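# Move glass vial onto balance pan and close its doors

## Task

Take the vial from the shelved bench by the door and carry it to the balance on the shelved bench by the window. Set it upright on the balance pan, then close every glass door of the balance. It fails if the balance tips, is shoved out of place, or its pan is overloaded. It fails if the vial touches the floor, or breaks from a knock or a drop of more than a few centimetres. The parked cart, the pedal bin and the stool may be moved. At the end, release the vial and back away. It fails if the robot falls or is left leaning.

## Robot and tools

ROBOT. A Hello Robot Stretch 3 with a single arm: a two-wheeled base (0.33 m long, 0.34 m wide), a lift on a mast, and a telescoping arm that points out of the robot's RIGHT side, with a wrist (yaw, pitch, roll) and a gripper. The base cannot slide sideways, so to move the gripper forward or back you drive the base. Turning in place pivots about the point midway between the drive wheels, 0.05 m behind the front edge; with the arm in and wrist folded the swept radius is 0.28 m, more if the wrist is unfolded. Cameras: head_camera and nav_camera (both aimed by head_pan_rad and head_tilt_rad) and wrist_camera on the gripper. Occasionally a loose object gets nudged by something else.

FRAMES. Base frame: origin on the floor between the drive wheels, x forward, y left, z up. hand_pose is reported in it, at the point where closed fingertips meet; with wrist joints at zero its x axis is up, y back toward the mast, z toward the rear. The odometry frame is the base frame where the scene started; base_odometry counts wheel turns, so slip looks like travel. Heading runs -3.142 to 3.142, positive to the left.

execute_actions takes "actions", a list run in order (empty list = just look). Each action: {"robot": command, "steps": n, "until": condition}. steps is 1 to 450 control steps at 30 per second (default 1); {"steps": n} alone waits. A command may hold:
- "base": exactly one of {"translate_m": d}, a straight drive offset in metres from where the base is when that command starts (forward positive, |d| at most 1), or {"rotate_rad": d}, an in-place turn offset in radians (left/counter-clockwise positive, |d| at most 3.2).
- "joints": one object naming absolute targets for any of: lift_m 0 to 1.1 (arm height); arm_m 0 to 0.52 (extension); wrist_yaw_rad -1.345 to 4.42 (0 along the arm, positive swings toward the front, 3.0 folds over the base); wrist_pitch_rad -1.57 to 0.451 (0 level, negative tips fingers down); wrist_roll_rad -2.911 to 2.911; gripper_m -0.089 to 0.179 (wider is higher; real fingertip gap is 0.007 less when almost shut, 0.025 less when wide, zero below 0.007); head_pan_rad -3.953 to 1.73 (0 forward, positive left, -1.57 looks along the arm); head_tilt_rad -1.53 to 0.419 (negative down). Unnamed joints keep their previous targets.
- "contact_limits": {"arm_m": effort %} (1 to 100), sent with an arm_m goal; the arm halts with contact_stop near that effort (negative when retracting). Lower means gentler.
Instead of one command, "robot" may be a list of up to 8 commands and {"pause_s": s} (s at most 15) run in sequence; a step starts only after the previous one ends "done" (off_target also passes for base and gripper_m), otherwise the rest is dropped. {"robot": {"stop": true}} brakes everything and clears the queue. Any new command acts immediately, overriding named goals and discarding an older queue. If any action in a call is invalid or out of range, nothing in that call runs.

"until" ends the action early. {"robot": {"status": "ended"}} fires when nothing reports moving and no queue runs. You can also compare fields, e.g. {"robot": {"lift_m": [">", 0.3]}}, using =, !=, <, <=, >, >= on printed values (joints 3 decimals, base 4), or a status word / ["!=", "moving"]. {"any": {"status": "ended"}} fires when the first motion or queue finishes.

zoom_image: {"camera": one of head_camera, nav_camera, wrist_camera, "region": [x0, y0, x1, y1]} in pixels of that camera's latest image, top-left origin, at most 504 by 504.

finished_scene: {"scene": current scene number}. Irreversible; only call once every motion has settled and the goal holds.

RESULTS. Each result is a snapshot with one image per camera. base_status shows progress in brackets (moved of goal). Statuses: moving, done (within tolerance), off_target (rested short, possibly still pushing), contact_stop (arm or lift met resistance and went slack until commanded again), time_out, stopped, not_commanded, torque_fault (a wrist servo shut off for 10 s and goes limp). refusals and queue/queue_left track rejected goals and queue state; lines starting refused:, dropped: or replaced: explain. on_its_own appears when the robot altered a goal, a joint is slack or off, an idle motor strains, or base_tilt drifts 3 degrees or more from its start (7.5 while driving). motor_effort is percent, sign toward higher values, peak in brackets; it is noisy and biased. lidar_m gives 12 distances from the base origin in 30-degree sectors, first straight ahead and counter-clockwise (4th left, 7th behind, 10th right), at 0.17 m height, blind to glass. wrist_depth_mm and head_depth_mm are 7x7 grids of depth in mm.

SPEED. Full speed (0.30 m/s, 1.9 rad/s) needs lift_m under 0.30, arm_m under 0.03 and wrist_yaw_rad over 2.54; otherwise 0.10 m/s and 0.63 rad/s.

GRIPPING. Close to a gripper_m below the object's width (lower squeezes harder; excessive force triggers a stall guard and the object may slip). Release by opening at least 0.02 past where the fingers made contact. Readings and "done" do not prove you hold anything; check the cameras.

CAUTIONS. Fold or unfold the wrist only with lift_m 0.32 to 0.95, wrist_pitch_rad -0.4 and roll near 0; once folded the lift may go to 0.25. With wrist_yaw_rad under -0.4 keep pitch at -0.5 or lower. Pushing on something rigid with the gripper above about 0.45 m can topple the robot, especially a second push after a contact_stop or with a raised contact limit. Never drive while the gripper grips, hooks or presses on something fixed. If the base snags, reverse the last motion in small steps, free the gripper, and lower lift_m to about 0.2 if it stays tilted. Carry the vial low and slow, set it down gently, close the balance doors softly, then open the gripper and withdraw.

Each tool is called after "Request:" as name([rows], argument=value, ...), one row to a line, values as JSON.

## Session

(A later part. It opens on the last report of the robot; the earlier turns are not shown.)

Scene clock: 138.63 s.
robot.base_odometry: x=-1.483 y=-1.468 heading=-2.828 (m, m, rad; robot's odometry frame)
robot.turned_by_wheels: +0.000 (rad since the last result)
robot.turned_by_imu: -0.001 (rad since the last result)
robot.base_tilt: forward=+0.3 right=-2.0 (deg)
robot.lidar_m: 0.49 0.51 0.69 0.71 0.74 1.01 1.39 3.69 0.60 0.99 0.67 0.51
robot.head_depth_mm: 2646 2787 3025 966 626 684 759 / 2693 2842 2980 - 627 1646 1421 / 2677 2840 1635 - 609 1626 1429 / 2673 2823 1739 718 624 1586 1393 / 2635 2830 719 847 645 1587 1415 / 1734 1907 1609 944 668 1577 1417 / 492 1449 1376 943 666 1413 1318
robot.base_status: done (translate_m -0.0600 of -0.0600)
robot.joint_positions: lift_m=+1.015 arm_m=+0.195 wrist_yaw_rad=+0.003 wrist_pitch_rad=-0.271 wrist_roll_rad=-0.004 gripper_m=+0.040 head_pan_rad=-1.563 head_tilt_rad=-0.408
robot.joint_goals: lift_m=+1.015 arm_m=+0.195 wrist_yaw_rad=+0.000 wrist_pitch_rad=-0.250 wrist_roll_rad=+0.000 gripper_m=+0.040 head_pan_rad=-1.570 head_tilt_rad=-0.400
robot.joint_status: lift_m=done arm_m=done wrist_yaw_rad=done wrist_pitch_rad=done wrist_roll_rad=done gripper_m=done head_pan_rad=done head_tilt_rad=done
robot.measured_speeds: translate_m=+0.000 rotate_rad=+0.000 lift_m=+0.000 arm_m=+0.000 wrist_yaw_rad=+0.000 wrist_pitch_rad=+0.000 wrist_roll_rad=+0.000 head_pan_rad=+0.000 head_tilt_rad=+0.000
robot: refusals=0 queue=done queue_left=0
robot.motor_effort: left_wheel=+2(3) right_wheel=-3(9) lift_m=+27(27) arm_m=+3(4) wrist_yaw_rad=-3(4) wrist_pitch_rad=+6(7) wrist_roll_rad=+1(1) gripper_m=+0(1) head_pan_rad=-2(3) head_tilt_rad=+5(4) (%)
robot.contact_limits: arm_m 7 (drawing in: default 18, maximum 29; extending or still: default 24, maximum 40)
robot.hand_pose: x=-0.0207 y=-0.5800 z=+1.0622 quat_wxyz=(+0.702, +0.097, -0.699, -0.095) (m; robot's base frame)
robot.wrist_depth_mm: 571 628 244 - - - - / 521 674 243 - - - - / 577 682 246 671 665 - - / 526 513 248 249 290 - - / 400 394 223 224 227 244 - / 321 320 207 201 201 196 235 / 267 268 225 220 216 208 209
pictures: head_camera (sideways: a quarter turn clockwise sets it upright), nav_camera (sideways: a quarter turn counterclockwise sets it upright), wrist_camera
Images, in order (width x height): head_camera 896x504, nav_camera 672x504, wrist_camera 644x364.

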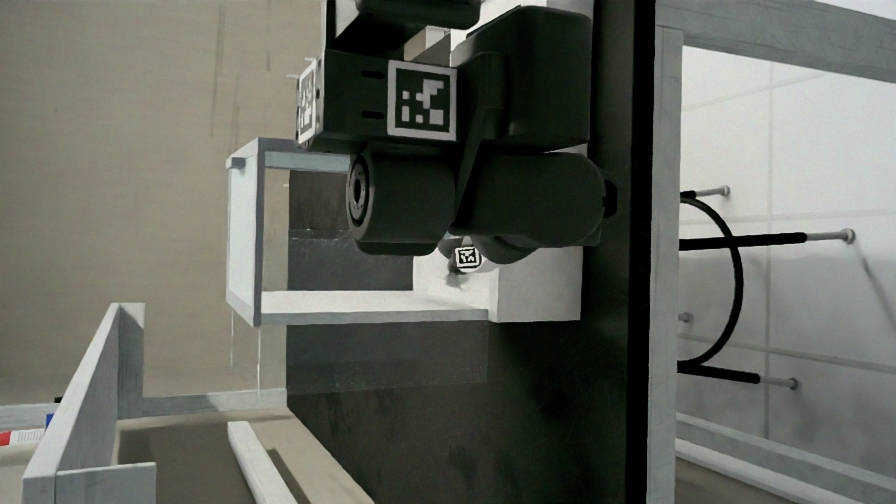

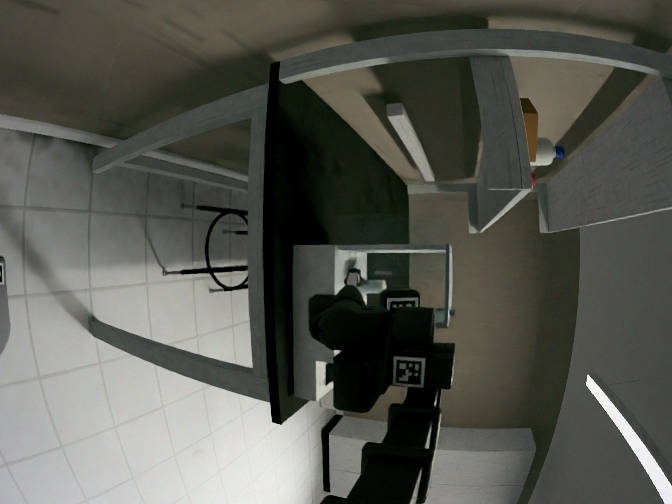

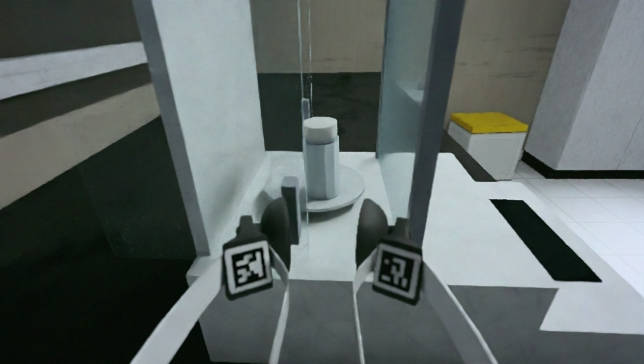

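Works. About 6 cm remain.

Request:
execute_actions([
  {"robot":{"base":{"translate_m":-0.06}},"steps":450,"until":{"robot":{"status":"ended"}}},
])

Scene clock: 141.00 s.
robot.base_odometry: x=-1.426 y=-1.450 heading=-2.828 (m, m, rad; robot's odometry frame)
robot.turned_by_wheels: +0.000 (rad since the last result)
robot.turned_by_imu: +0.000 (rad since the last result)
robot.base_tilt: forward=+0.4 right=-2.1 (deg)
robot.lidar_m: 0.55 0.57 0.74 0.71 0.74 1.01 1.33 4.21 0.58 0.60 0.70 0.57
robot.head_depth_mm: 2676 2844 2998 3089 625 693 1382 / 2634 2820 2972 - 625 692 777 / 2643 2831 1851 - 612 1645 1430 / 2653 2843 1640 661 623 1580 1381 / 2651 2786 1478 672 631 1586 1420 / 2314 2357 1238 843 644 1579 1419 / 1034 1721 1539 938 667 1517 1371
robot.base_status: done (translate_m -0.0600 of -0.0600)
robot.joint_positions: lift_m=+1.015 arm_m=+0.195 wrist_yaw_rad=+0.003 wrist_pitch_rad=-0.271 wrist_roll_rad=-0.004 gripper_m=+0.040 head_pan_rad=-1.563 head_tilt_rad=-0.408
robot.joint_goals: lift_m=+1.015 arm_m=+0.195 wrist_yaw_rad=+0.000 wrist_pitch_rad=-0.250 wrist_roll_rad=+0.000 gripper_m=+0.040 head_pan_rad=-1.570 head_tilt_rad=-0.400
robot.joint_status: lift_m=done arm_m=done wrist_yaw_rad=done wrist_pitch_rad=done wrist_roll_rad=done gripper_m=done head_pan_rad=done head_tilt_rad=done
robot.measured_speeds: translate_m=+0.000 rotate_rad=+0.000 lift_m=+0.000 arm_m=+0.000 wrist_yaw_rad=+0.000 wrist_pitch_rad=+0.000 wrist_roll_rad=+0.000 head_pan_rad=+0.000 head_tilt_rad=+0.000
robot: refusals=0 queue=done queue_left=0
robot.motor_effort: left_wheel=+2(4) right_wheel=-3(8) lift_m=+27(27) arm_m=+3(3) wrist_yaw_rad=-3(2) wrist_pitch_rad=+7(7) wrist_roll_rad=+1(1) gripper_m=-1(1) head_pan_rad=-2(3) head_tilt_rad=+4(4) (%)
robot.contact_limits: arm_m 7 (drawing in: default 18, maximum 29; extending or still: default 24, maximum 40)
robot.hand_pose: x=-0.0207 y=-0.5800 z=+1.0622 quat_wxyz=(+0.702, +0.097, -0.699, -0.095) (m; robot's base frame)
robot.wrist_depth_mm: 168 224 - - - - - / 178 224 - - - - - / 583 223 334 673 901 - - / 512 227 265 275 351 - - / 400 228 244 214 257 321 - / 322 207 205 197 195 236 - / 268 253 224 215 213 208 -
pictures: head_camera (sideways: a quarter turn clockwise sets it upright), nav_camera (sideways: a quarter turn counterclockwise sets it upright), wrist_camera
Images, in order (width x height): head_camera 896x504, nav_camera 672x504, wrist_camera 644x364.

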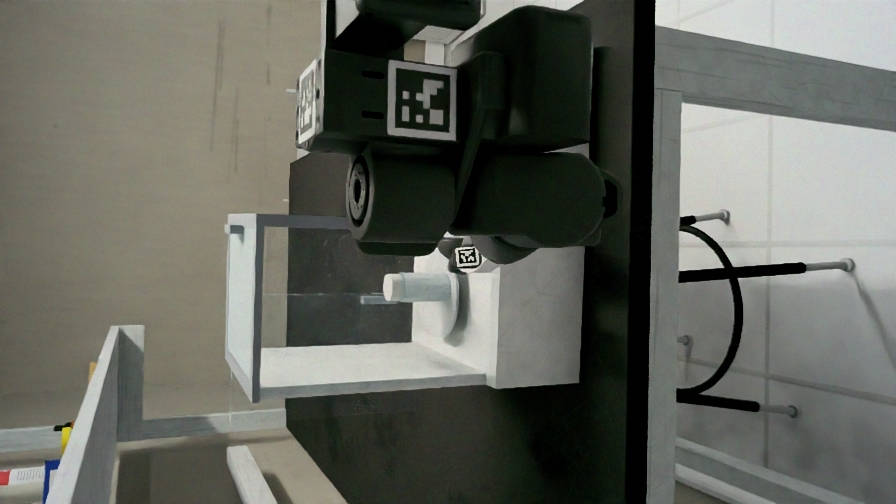

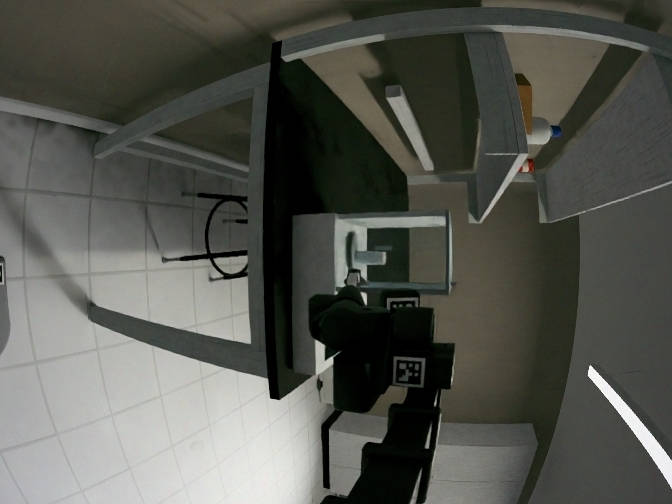

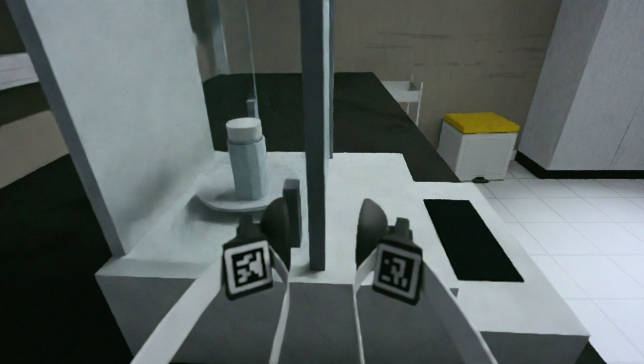

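Request:
execute_actions([
  {"robot":{"base":{"translate_m":-0.004}},"steps":450,"until":{"robot":{"status":"ended"}}},
])

Request:
execute_actions([
  {"robot":[{"base":{"translate_m":0.008}},{"joints":{"arm_m":0}},{"base":{"translate_m":-0.51},"joints":{"wrist_yaw_rad":1.57,"head_pan_rad":-1.1}},{"base":{"rotate_rad":1.575}},{"base":{"translate_m":-1}},{"base":{"translate_m":-0.12}},{"joints":{"arm_m":0.41},"contact_limits":{"arm_m":10}}],"steps":450},
  {"steps":450,"until":{"robot":{"status":"ended"}}},
  {"steps":450,"until":{"robot":{"status":"ended"}}},
])

Scene clock: 143.43 s.
robot.base_odometry: x=-1.422 y=-1.449 heading=-2.828 (m, m, rad; robot's odometry frame)
robot.turned_by_wheels: +0.000 (rad since the last result)
robot.turned_by_imu: -0.001 (rad since the last result)
robot.base_tilt: forward=+0.3 right=-2.0 (deg)
robot.lidar_m: 0.55 0.58 0.74 0.71 0.74 1.01 1.33 4.20 0.58 0.59 0.71 0.57
robot.head_depth_mm: 2631 2819 2928 3106 627 700 1392 / 2644 2835 2955 - 624 693 773 / 2653 2810 1849 - 612 1650 1417 / 2614 2798 1632 663 626 1592 1396 / 2621 2786 1469 673 628 1580 1417 / 2329 2364 651 843 643 1578 1414 / 1033 1629 1547 944 667 1490 1369
robot.base_status: done (translate_m -0.0040 of -0.0040)
robot.joint_positions: lift_m=+1.015 arm_m=+0.195 wrist_yaw_rad=+0.003 wrist_pitch_rad=-0.271 wrist_roll_rad=-0.004 gripper_m=+0.040 head_pan_rad=-1.563 head_tilt_rad=-0.408
robot.joint_goals: lift_m=+1.015 arm_m=+0.195 wrist_yaw_rad=+0.000 wrist_pitch_rad=-0.250 wrist_roll_rad=+0.000 gripper_m=+0.040 head_pan_rad=-1.570 head_tilt_rad=-0.400
robot.joint_status: lift_m=done arm_m=done wrist_yaw_rad=done wrist_pitch_rad=done wrist_roll_rad=done gripper_m=done head_pan_rad=done head_tilt_rad=done
robot.measured_speeds: translate_m=+0.000 rotate_rad=+0.000 lift_m=+0.000 arm_m=+0.000 wrist_yaw_rad=+0.000 wrist_pitch_rad=+0.000 wrist_roll_rad=+0.000 head_pan_rad=+0.000 head_tilt_rad=+0.000
robot: refusals=0 queue=done queue_left=0
robot.motor_effort: left_wheel=+2(3) right_wheel=-3(9) lift_m=+27(28) arm_m=+2(3) wrist_yaw_rad=-3(3) wrist_pitch_rad=+7(7) wrist_roll_rad=+1(1) gripper_m=-1(0) head_pan_rad=-3(3) head_tilt_rad=+5(5) (%)
robot.contact_limits: arm_m 7 (drawing in: default 18, maximum 29; extending or still: default 24, maximum 40)
robot.hand_pose: x=-0.0207 y=-0.5800 z=+1.0622 quat_wxyz=(+0.702, +0.097, -0.699, -0.095) (m; robot's base frame)
robot.wrist_depth_mm: 170 229 - - - - - / 175 229 - - - - - / 383 231 344 690 899 - - / 495 232 263 291 350 - - / 399 227 246 217 273 323 - / 322 206 205 197 197 238 - / 269 234 221 216 211 208 -
pictures: head_camera (sideways: a quarter turn clockwise sets it upright), nav_camera (sideways: a quarter turn counterclockwise sets it upright), wrist_camera
Images, in order (width x height): head_camera 896x504, nav_camera 672x504, wrist_camera 644x364.

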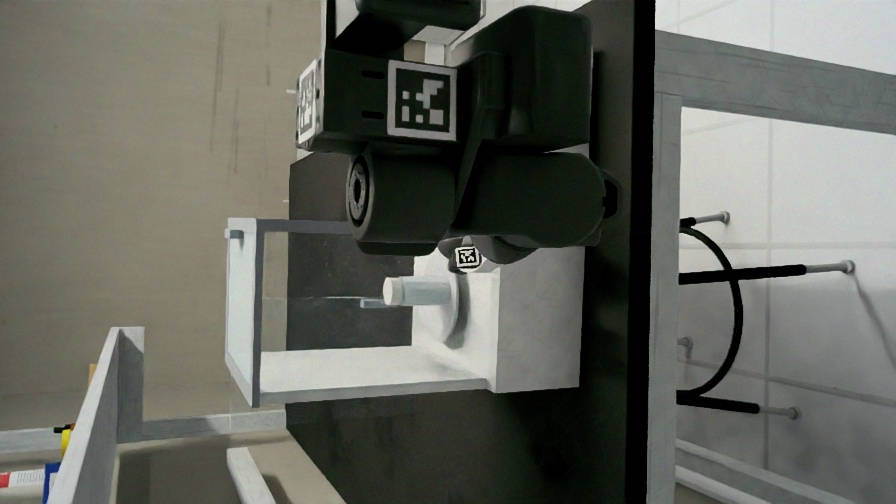

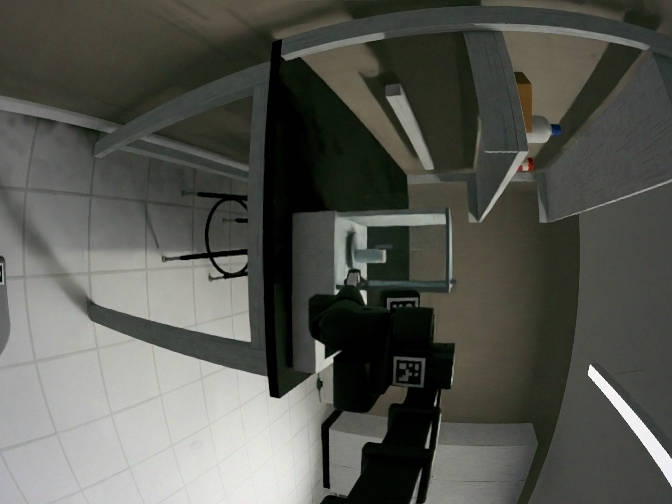

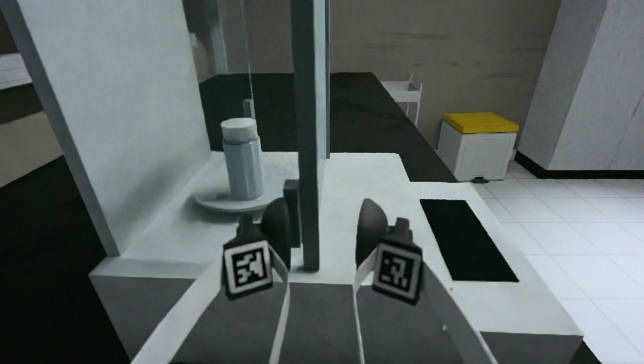

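Scene clock: 174.73 s.
robot.base_odometry: x=-1.294 y=-0.230 heading=-1.253 (m, m, rad; robot's odometry frame)
robot.turned_by_wheels: +1.575 (rad since the last result)
robot.turned_by_imu: +1.575 (rad since the last result)
robot.base_tilt: forward=+0.4 right=-2.1 (deg)
robot.lidar_m: 1.82 1.48 1.73 3.54 2.10 1.57 1.37 0.91 0.45 0.52 0.97 0.59
robot.head_depth_mm: 820 920 962 862 679 524 426 / 706 968 1029 954 676 522 426 / 916 1010 1084 1080 674 521 425 / 909 1049 1126 903 674 519 424 / 911 1086 670 652 620 519 423 / 1073 1151 720 668 546 517 434 / 1152 1222 1354 670 545 485 457
robot.base_status: done (translate_m -0.1200 of -0.1200)
robot.joint_positions: lift_m=+1.015 arm_m=+0.410 wrist_yaw_rad=+1.568 wrist_pitch_rad=-0.271 wrist_roll_rad=-0.004 gripper_m=+0.040 head_pan_rad=-1.107 head_tilt_rad=-0.408
robot.joint_goals: lift_m=+1.015 arm_m=+0.410 wrist_yaw_rad=+1.570 wrist_pitch_rad=-0.250 wrist_roll_rad=+0.000 gripper_m=+0.040 head_pan_rad=-1.100 head_tilt_rad=-0.400
robot.joint_status: lift_m=done arm_m=done wrist_yaw_rad=done wrist_pitch_rad=done wrist_roll_rad=done gripper_m=done head_pan_rad=done head_tilt_rad=done
robot.measured_speeds: translate_m=+0.000 rotate_rad=+0.000 lift_m=+0.000 arm_m=+0.000 wrist_yaw_rad=+0.000 wrist_pitch_rad=+0.000 wrist_roll_rad=+0.000 head_pan_rad=+0.000 head_tilt_rad=+0.000
robot: refusals=0 queue=done queue_left=0
robot.motor_effort: left_wheel=-2(6) right_wheel=+2(7) lift_m=+27(28) arm_m=+3(4) wrist_yaw_rad=+1(5) wrist_pitch_rad=+7(6) wrist_roll_rad=+1(1) gripper_m=+0(0) head_pan_rad=+3(28) head_tilt_rad=+4(4) (%)
robot.contact_limits: arm_m 10 (drawing in: default 18, maximum 29; extending or still: default 24, maximum 40)
robot.hand_pose: x=+0.2190 y=-0.5554 z=+1.0622 quat_wxyz=(+0.565, +0.562, -0.427, +0.428) (m; robot's base frame)
robot.wrist_depth_mm: - - - - - 865 563 / - - - - - 831 561 / - - - 369 - 861 492 / - 422 291 311 481 503 492 / - 300 285 282 384 384 382 / 336 312 305 305 304 314 310 / 270 267 267 264 265 262 263
pictures: head_camera (sideways: a quarter turn clockwise sets it upright), nav_camera (sideways: a quarter turn counterclockwise sets it upright), wrist_camera
Images, in order (width x height): head_camera 896x504, nav_camera 672x504, wrist_camera 644x364.

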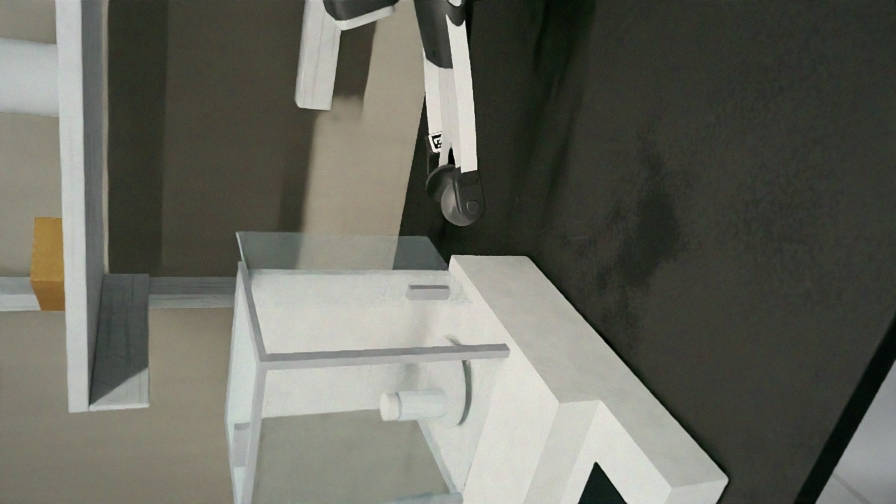

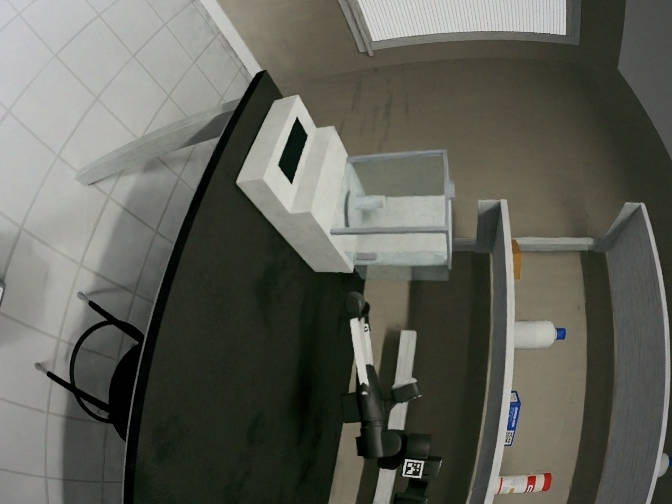

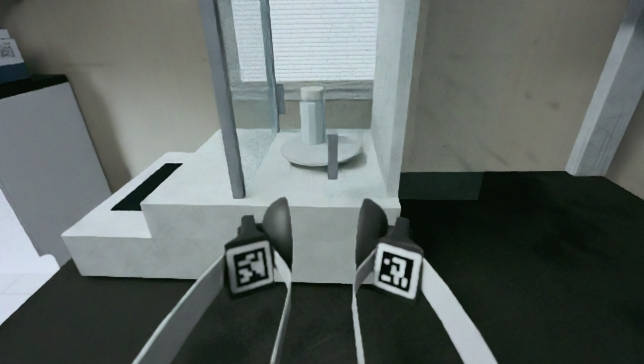

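Request:
execute_actions([
  {"robot":[{"base":{"translate_m":0.087}},{"joints":{"arm_m":0.338},"contact_limits":{"arm_m":8}}],"steps":450,"until":{"robot":{"status":"ended"}}},
])

Request:
execute_actions([
  {"robot":{"joints":{"arm_m":0.331},"contact_limits":{"arm_m":8}},"steps":450,"until":{"robot":{"status":"ended"}}},
])

Scene clock: 179.27 s.
robot.base_odometry: x=-1.267 y=-0.313 heading=-1.253 (m, m, rad; robot's odometry frame)
robot.turned_by_wheels: +0.000 (rad since the last result)
robot.turned_by_imu: -0.002 (rad since the last result)
robot.base_tilt: forward=+0.3 right=-2.1 (deg)
robot.lidar_m: 1.73 1.40 1.61 2.96 2.22 1.65 1.46 1.00 0.49 0.51 0.97 0.51
robot.head_depth_mm: 819 923 966 1045 679 525 427 / 878 969 1037 1027 677 524 426 / 866 1003 1052 961 646 522 425 / 879 979 628 661 571 520 424 / 1007 1107 680 637 511 486 422 / 1090 1166 1278 709 528 453 434 / 1147 1252 1363 1473 547 473 458
robot.base_status: done (translate_m +0.0870 of +0.0870)
robot.joint_positions: lift_m=+1.015 arm_m=+0.338 wrist_yaw_rad=+1.567 wrist_pitch_rad=-0.271 wrist_roll_rad=-0.004 gripper_m=+0.040 head_pan_rad=-1.107 head_tilt_rad=-0.408
robot.joint_goals: lift_m=+1.015 arm_m=+0.338 wrist_yaw_rad=+1.570 wrist_pitch_rad=-0.250 wrist_roll_rad=+0.000 gripper_m=+0.040 head_pan_rad=-1.100 head_tilt_rad=-0.400
robot.joint_status: lift_m=done arm_m=done wrist_yaw_rad=done wrist_pitch_rad=done wrist_roll_rad=done gripper_m=done head_pan_rad=done head_tilt_rad=done
robot.measured_speeds: translate_m=+0.000 rotate_rad=+0.000 lift_m=+0.000 arm_m=+0.000 wrist_yaw_rad=+0.000 wrist_pitch_rad=+0.000 wrist_roll_rad=+0.000 head_pan_rad=+0.000 head_tilt_rad=+0.000
robot: refusals=0 queue=done queue_left=0
robot.motor_effort: left_wheel=-2(2) right_wheel=+2(7) lift_m=+28(28) arm_m=-3(5) wrist_yaw_rad=+3(3) wrist_pitch_rad=+7(6) wrist_roll_rad=+1(1) gripper_m=-1(1) head_pan_rad=+3(3) head_tilt_rad=+4(4) (%)
robot.contact_limits: arm_m 8 (drawing in: default 18, maximum 29; extending or still: default 24, maximum 40)
robot.hand_pose: x=+0.2190 y=-0.4844 z=+1.0622 quat_wxyz=(+0.565, +0.561, -0.427, +0.428) (m; robot's base frame)
robot.wrist_depth_mm: - - - - - 221 149 / - - - - - 220 167 / - - - - 320 218 559 / - - 358 288 277 219 578 / - - 253 225 244 217 383 / - 239 206 202 201 194 307 / - 233 228 221 217 216 260
pictures: head_camera (sideways: a quarter turn clockwise sets it upright), nav_camera (sideways: a quarter turn counterclockwise sets it upright), wrist_camera
Images, in order (width x height): head_camera 896x504, nav_camera 672x504, wrist_camera 644x364.

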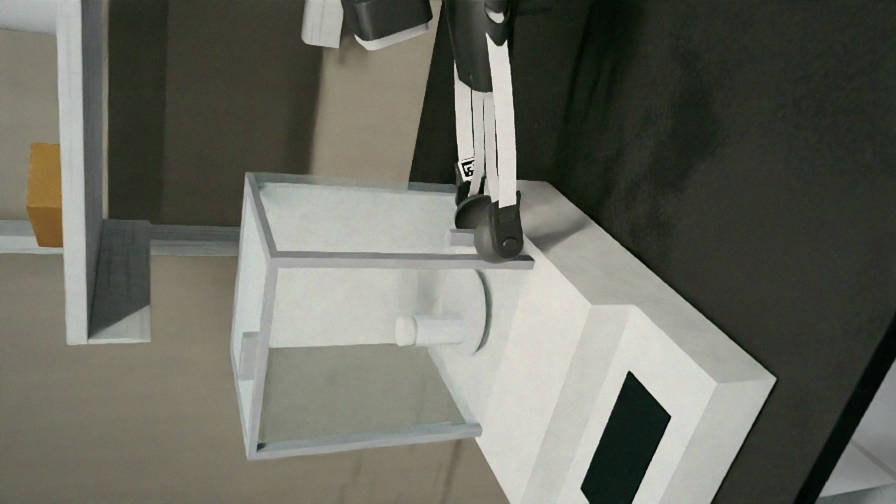

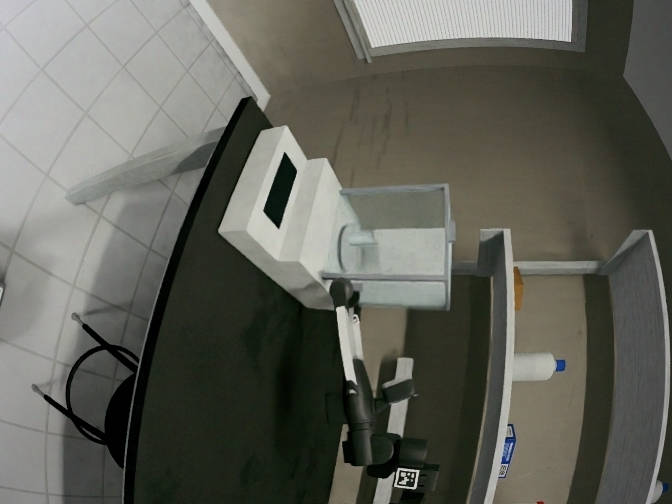

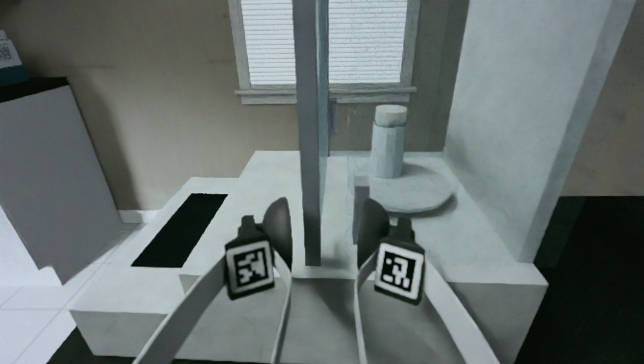

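Scene clock: 179.87 s.
robot.base_odometry: x=-1.267 y=-0.313 heading=-1.253 (m, m, rad; robot's odometry frame)
robot.turned_by_wheels: +0.000 (rad since the last result)
robot.turned_by_imu: +0.000 (rad since the last result)
robot.base_tilt: forward=+0.2 right=-2.1 (deg)
robot.lidar_m: 1.73 1.40 1.61 2.97 2.22 1.64 1.46 1.00 0.48 0.51 0.97 0.51
robot.head_depth_mm: 817 923 967 1040 681 523 426 / 880 970 1034 1039 678 521 425 / 864 1003 1051 960 649 521 425 / 881 983 627 668 568 521 424 / 1007 1107 681 637 511 485 423 / 1097 1170 1281 708 529 453 433 / 1150 1247 1360 1460 548 473 458
robot.base_status: done (translate_m +0.0870 of +0.0870)
robot.joint_positions: lift_m=+1.015 arm_m=+0.331 wrist_yaw_rad=+1.567 wrist_pitch_rad=-0.271 wrist_roll_rad=-0.004 gripper_m=+0.040 head_pan_rad=-1.107 head_tilt_rad=-0.408
robot.joint_goals: lift_m=+1.015 arm_m=+0.331 wrist_yaw_rad=+1.570 wrist_pitch_rad=-0.250 wrist_roll_rad=+0.000 gripper_m=+0.040 head_pan_rad=-1.100 head_tilt_rad=-0.400
robot.joint_status: lift_m=done arm_m=done wrist_yaw_rad=done wrist_pitch_rad=done wrist_roll_rad=done gripper_m=done head_pan_rad=done head_tilt_rad=done
robot.measured_speeds: translate_m=+0.000 rotate_rad=+0.000 lift_m=+0.000 arm_m=+0.000 wrist_yaw_rad=+0.000 wrist_pitch_rad=+0.000 wrist_roll_rad=+0.000 head_pan_rad=+0.000 head_tilt_rad=+0.000
robot: refusals=0 queue=done queue_left=0
robot.motor_effort: left_wheel=-2(2) right_wheel=+2(2) lift_m=+28(27) arm_m=-4(5) wrist_yaw_rad=+2(2) wrist_pitch_rad=+7(7) wrist_roll_rad=+1(1) gripper_m=-1(0) head_pan_rad=+3(4) head_tilt_rad=+4(4) (%)
robot.contact_limits: arm_m 8 (drawing in: default 18, maximum 29; extending or still: default 24, maximum 40)
robot.hand_pose: x=+0.2190 y=-0.4774 z=+1.0622 quat_wxyz=(+0.565, +0.561, -0.427, +0.428) (m; robot's base frame)
robot.wrist_depth_mm: - - - - - 233 151 / - - - - - 233 167 / - - - - - 232 176 / - - 370 292 276 231 574 / - - 278 224 243 213 385 / - 241 211 203 200 194 310 / - 233 228 222 218 211 258
pictures: head_camera (sideways: a quarter turn clockwise sets it upright), nav_camera (sideways: a quarter turn counterclockwise sets it upright), wrist_camera
Images, in order (width x height): head_camera 896x504, nav_camera 672x504, wrist_camera 644x364.

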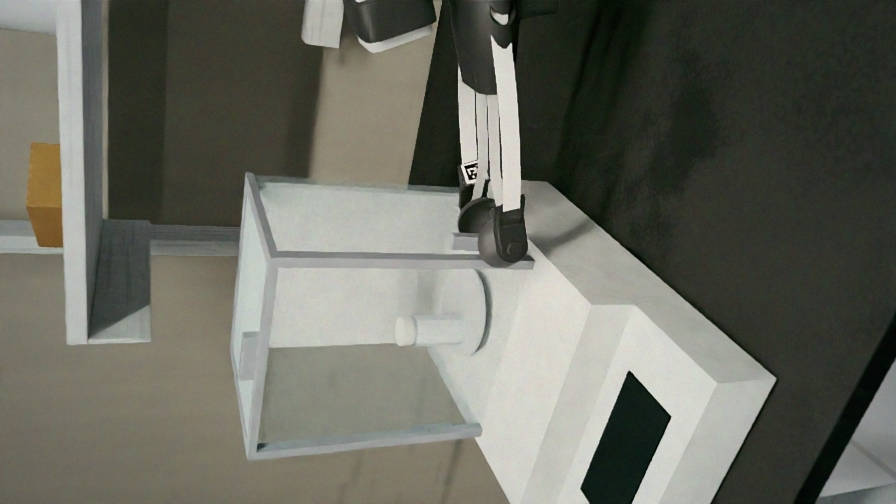

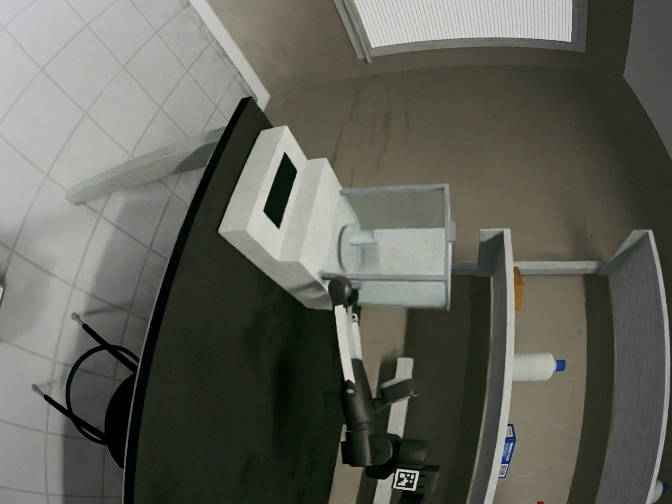

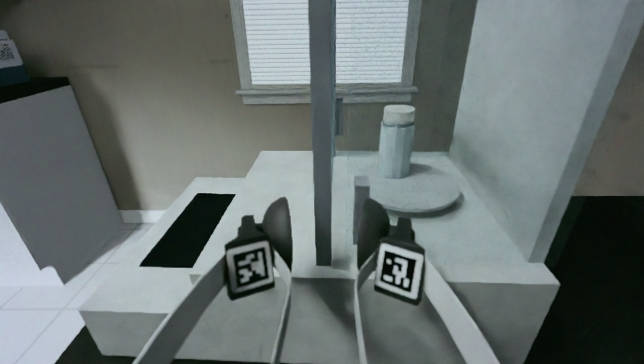

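Request:
execute_actions([
  {"robot":{"joints":{"arm_m":0.314},"contact_limits":{"arm_m":8}},"steps":450,"until":{"robot":{"status":"ended"}}},
])

Request:
execute_actions([
  {"robot":[{"joints":{"arm_m":0.325}},{"base":{"translate_m":-0.1}}],"steps":450,"until":{"robot":{"status":"ended"}}},
])

Scene clock: 182.10 s.
robot.base_odometry: x=-1.267 y=-0.313 heading=-1.253 (m, m, rad; robot's odometry frame)
robot.turned_by_wheels: +0.000 (rad since the last result)
robot.turned_by_imu: -0.001 (rad since the last result)
robot.base_tilt: forward=+0.2 right=-2.0 (deg)
robot.lidar_m: 1.73 1.40 1.61 2.97 2.23 1.64 1.46 1.00 0.49 0.52 0.97 0.51
robot.head_depth_mm: 823 923 967 1006 652 524 426 / 876 965 1035 1022 662 522 425 / 866 995 1055 958 647 522 425 / 877 976 627 662 571 520 423 / 1008 1102 681 638 512 486 423 / 1099 1165 1280 706 530 452 433 / 1147 1252 1353 1459 547 472 458
robot.base_status: done (translate_m +0.0870 of +0.0870)
robot.joint_positions: lift_m=+1.015 arm_m=+0.314 wrist_yaw_rad=+1.564 wrist_pitch_rad=-0.271 wrist_roll_rad=-0.004 gripper_m=+0.040 head_pan_rad=-1.107 head_tilt_rad=-0.408
robot.joint_goals: lift_m=+1.015 arm_m=+0.314 wrist_yaw_rad=+1.570 wrist_pitch_rad=-0.250 wrist_roll_rad=+0.000 gripper_m=+0.040 head_pan_rad=-1.100 head_tilt_rad=-0.400
robot.joint_status: lift_m=done arm_m=done wrist_yaw_rad=done wrist_pitch_rad=done wrist_roll_rad=done gripper_m=done head_pan_rad=done head_tilt_rad=done
robot.measured_speeds: translate_m=+0.000 rotate_rad=+0.000 lift_m=+0.000 arm_m=+0.000 wrist_yaw_rad=+0.000 wrist_pitch_rad=+0.000 wrist_roll_rad=+0.000 head_pan_rad=+0.000 head_tilt_rad=+0.000
robot: refusals=0 queue=done queue_left=0
robot.motor_effort: left_wheel=-2(2) right_wheel=+2(2) lift_m=+28(27) arm_m=-4(1) wrist_yaw_rad=+5(5) wrist_pitch_rad=+6(7) wrist_roll_rad=+1(1) gripper_m=-2(1) head_pan_rad=+3(4) head_tilt_rad=+4(4) (%)
robot.contact_limits: arm_m 8 (drawing in: default 18, maximum 29; extending or still: default 24, maximum 40)
robot.hand_pose: x=+0.2190 y=-0.4611 z=+1.0622 quat_wxyz=(+0.566, +0.561, -0.428, +0.427) (m; robot's base frame)
robot.wrist_depth_mm: - - - - - 262 170 / - - - - - 260 169 / - - - - - 262 177 / - - 392 297 277 259 198 / - - 296 226 245 224 365 / - 251 218 204 203 196 301 / - 237 227 224 219 212 260
pictures: head_camera (sideways: a quarter turn clockwise sets it upright), nav_camera (sideways: a quarter turn counterclockwise sets it upright), wrist_camera
Images, in order (width x height): head_camera 896x504, nav_camera 672x504, wrist_camera 644x364.

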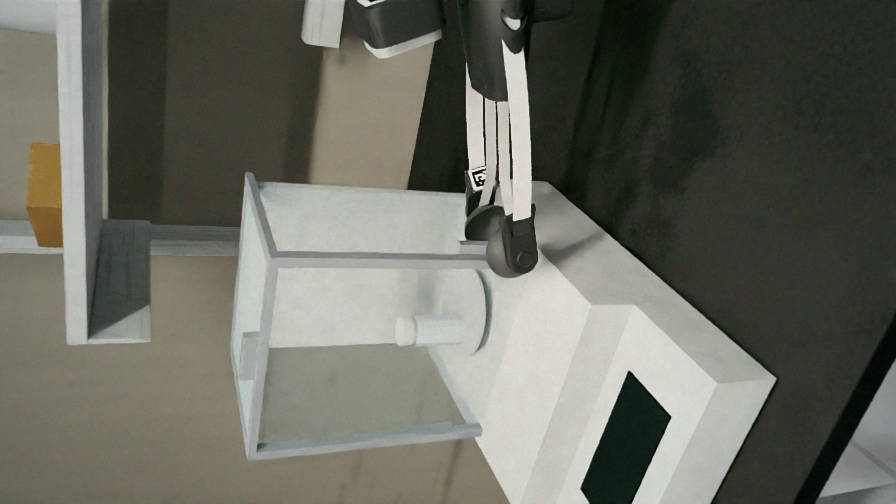

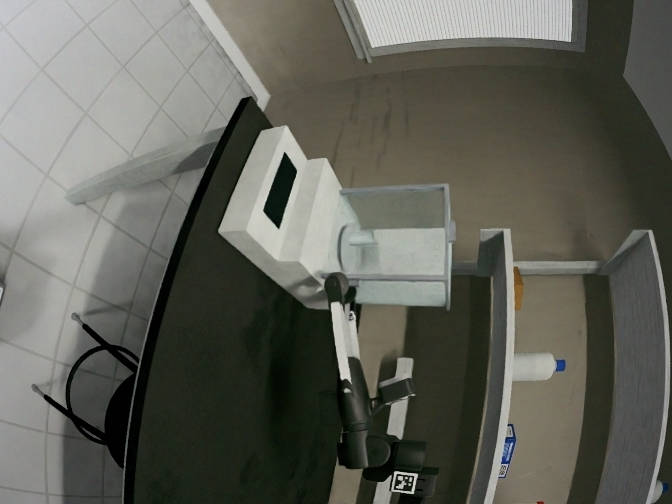

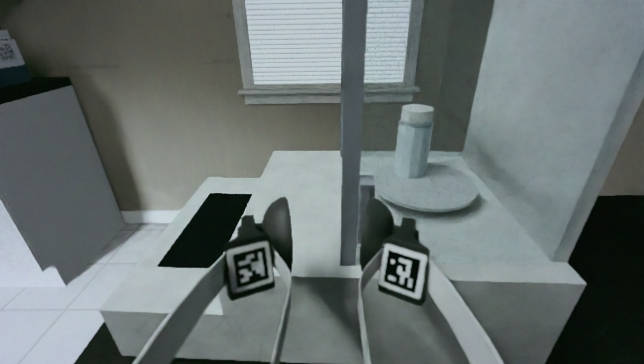

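Scene clock: 184.73 s.
robot.base_odometry: x=-1.299 y=-0.218 heading=-1.253 (m, m, rad; robot's odometry frame)
robot.turned_by_wheels: +0.000 (rad since the last result)
robot.turned_by_imu: +0.000 (rad since the last result)
robot.base_tilt: forward=+0.2 right=-1.9 (deg)
robot.lidar_m: 1.83 1.49 1.75 3.53 2.08 1.55 1.36 0.90 0.44 0.53 0.97 0.60
robot.head_depth_mm: 833 925 954 1007 653 524 426 / 698 968 1032 1023 676 521 425 / 918 1009 1082 1051 659 521 424 / 912 1064 1148 1014 673 519 424 / 924 1026 675 699 627 519 423 / 1063 1154 720 667 568 518 433 / 1152 1218 1356 704 546 495 458
robot.base_status: done (translate_m -0.1000 of -0.1000)
robot.joint_positions: lift_m=+1.015 arm_m=+0.325 wrist_yaw_rad=+1.567 wrist_pitch_rad=-0.271 wrist_roll_rad=-0.004 gripper_m=+0.040 head_pan_rad=-1.107 head_tilt_rad=-0.408
robot.joint_goals: lift_m=+1.015 arm_m=+0.325 wrist_yaw_rad=+1.570 wrist_pitch_rad=-0.250 wrist_roll_rad=+0.000 gripper_m=+0.040 head_pan_rad=-1.100 head_tilt_rad=-0.400
robot.joint_status: lift_m=done arm_m=done wrist_yaw_rad=done wrist_pitch_rad=done wrist_roll_rad=done gripper_m=done head_pan_rad=done head_tilt_rad=done
robot.measured_speeds: translate_m=+0.000 rotate_rad=+0.000 lift_m=+0.000 arm_m=+0.000 wrist_yaw_rad=+0.000 wrist_pitch_rad=+0.000 wrist_roll_rad=+0.000 head_pan_rad=+0.000 head_tilt_rad=+0.000
robot: refusals=0 queue=done queue_left=0
robot.motor_effort: left_wheel=-2(6) right_wheel=+2(4) lift_m=+28(27) arm_m=+3(3) wrist_yaw_rad=+2(5) wrist_pitch_rad=+7(6) wrist_roll_rad=+1(1) gripper_m=+0(1) head_pan_rad=+3(3) head_tilt_rad=+4(4) (%)
robot.hand_pose: x=+0.2190 y=-0.4706 z=+1.0622 quat_wxyz=(+0.565, +0.561, -0.427, +0.428) (m; robot's base frame)
robot.wrist_depth_mm: - - - - - 285 672 / - - - - - 314 662 / - - - 454 368 820 660 / - - 365 307 304 471 508 / - - 313 301 290 368 383 / - 333 306 316 302 314 310 / - 268 266 264 264 263 261
pictures: head_camera (sideways: a quarter turn clockwise sets it upright), nav_camera (sideways: a quarter turn counterclockwise sets it upright), wrist_camera
Images, in order (width x height): head_camera 896x504, nav_camera 672x504, wrist_camera 644x364.

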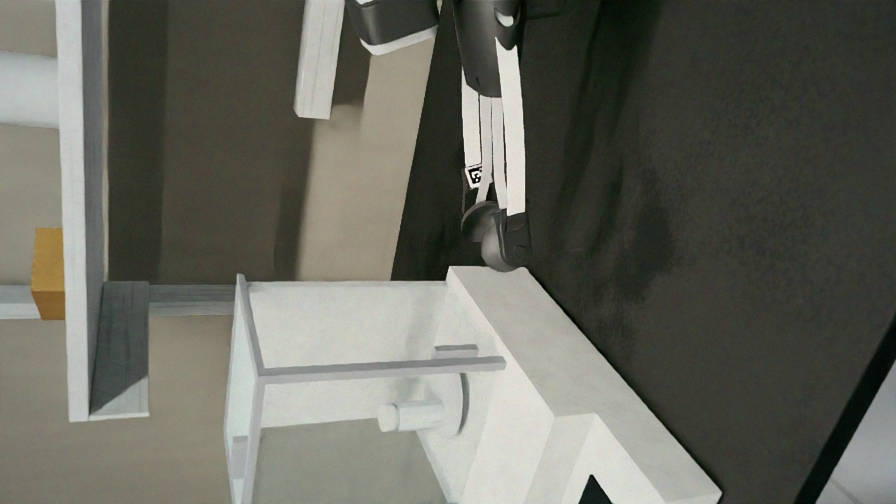

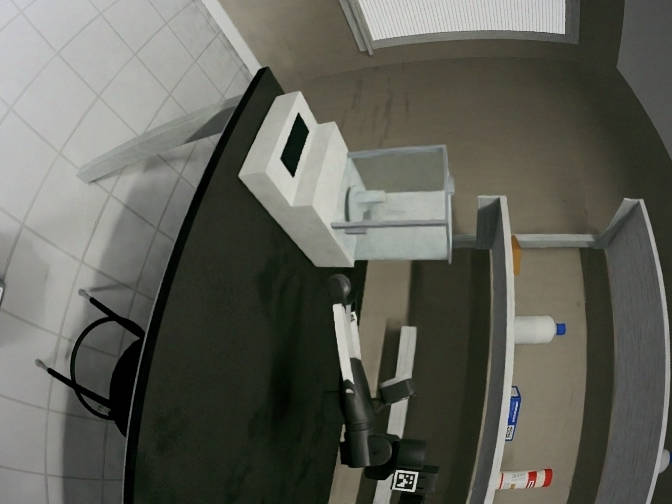

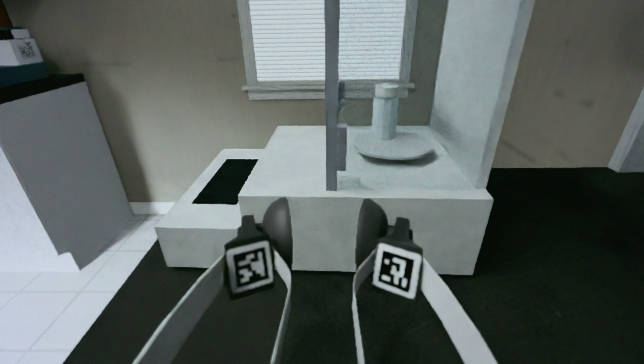

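The stop is at the same handle position as the first door's, so both are shut.

Request:
execute_actions([
  {"robot":{"joints":{"arm_m":0},"base":{"translate_m":-0.3}},"steps":450,"until":{"robot":{"status":"ended"}}},
])

Request:
finished_scene(scene=1)

Scene clock: 189.90 s.
robot.base_odometry: x=-1.392 y=+0.067 heading=-1.253 (m, m, rad; robot's odometry frame)
robot.turned_by_wheels: +0.000 (rad since the last result)
robot.turned_by_imu: +0.000 (rad since the last result)
robot.base_tilt: forward=+0.3 right=-2.2 (deg)
robot.lidar_m: 2.13 1.74 2.18 3.55 1.68 1.27 1.06 0.62 0.96 0.69 0.43 0.87
robot.head_depth_mm: 842 927 962 967 679 524 428 / 848 962 1025 965 678 523 426 / 700 1015 1073 953 674 577 - / 965 1060 1137 947 673 575 - / 821 1113 1208 946 670 536 - / 1071 1176 1273 947 668 518 422 / 1012 1180 1352 850 669 517 1326
robot.base_status: done (translate_m -0.3000 of -0.3000)
robot.joint_positions: lift_m=+1.015 arm_m=+0.003 wrist_yaw_rad=+1.569 wrist_pitch_rad=-0.271 wrist_roll_rad=-0.004 gripper_m=+0.040 head_pan_rad=-1.107 head_tilt_rad=-0.408
robot.joint_goals: lift_m=+1.015 arm_m=+0.000 wrist_yaw_rad=+1.570 wrist_pitch_rad=-0.250 wrist_roll_rad=+0.000 gripper_m=+0.040 head_pan_rad=-1.100 head_tilt_rad=-0.400
robot.joint_status: lift_m=done arm_m=done wrist_yaw_rad=done wrist_pitch_rad=done wrist_roll_rad=done gripper_m=done head_pan_rad=done head_tilt_rad=done
robot.measured_speeds: translate_m=+0.000 rotate_rad=+0.000 lift_m=+0.000 arm_m=+0.000 wrist_yaw_rad=+0.000 wrist_pitch_rad=+0.000 wrist_roll_rad=+0.000 head_pan_rad=+0.000 head_tilt_rad=+0.000
robot: refusals=0 queue=done queue_left=0
robot.motor_effort: left_wheel=-2(6) right_wheel=+2(4) lift_m=+28(28) arm_m=-3(2) wrist_yaw_rad=+1(2) wrist_pitch_rad=+7(7) wrist_roll_rad=+1(1) gripper_m=+0(0) head_pan_rad=+3(3) head_tilt_rad=+4(4) (%)
robot.hand_pose: x=+0.2190 y=-0.1483 z=+1.0622 quat_wxyz=(+0.565, +0.562, -0.427, +0.428) (m; robot's base frame)
robot.wrist_depth_mm: - - - - - - 544 / - - - - - 671 609 / - - - - 640 561 621 / - - - - 548 504 501 / - - - - 399 390 385 / - - - - - 313 312 / - - - - - 264 261
pictures: head_camera (sideways: a quarter turn clockwise sets it upright), nav_camera (sideways: a quarter turn counterclockwise sets it upright), wrist_camera
Images, in order (width x height): head_camera 896x504, nav_camera 672x504, wrist_camera 644x364.

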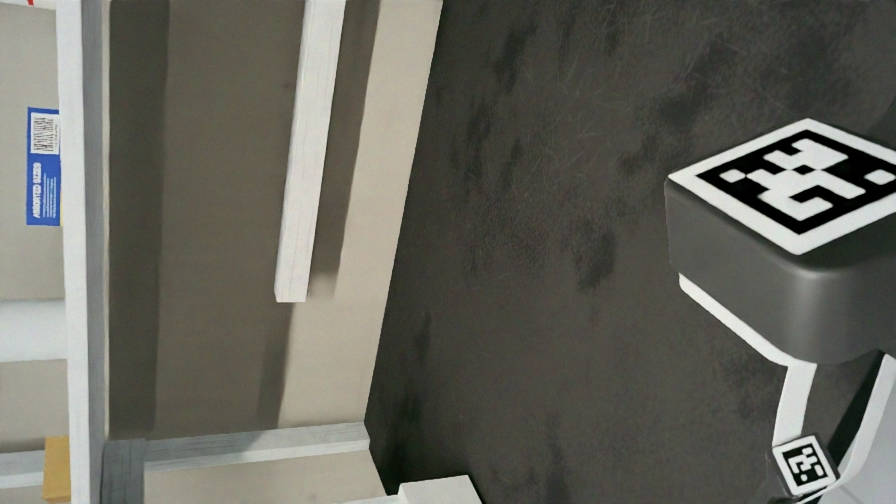

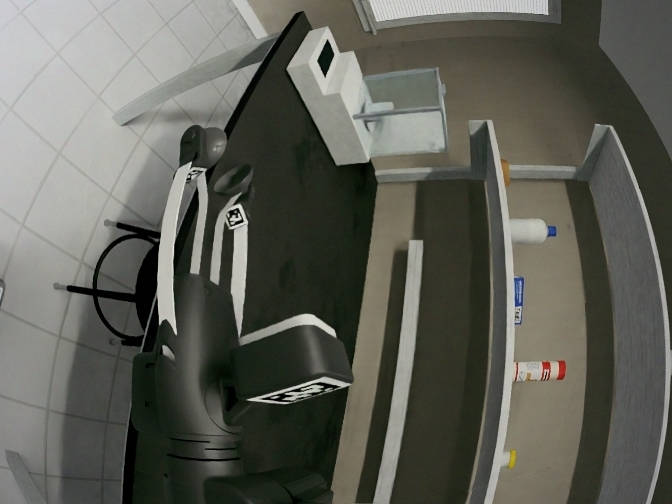

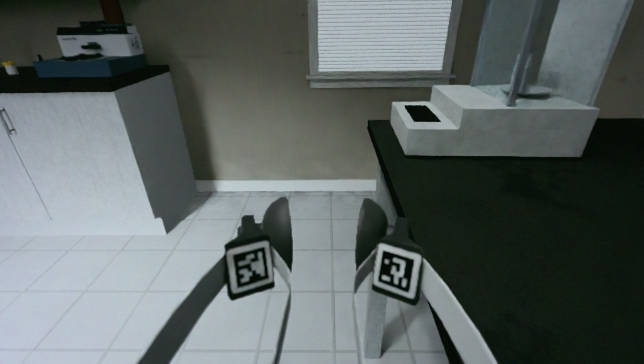

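The scene is finished: the task was done.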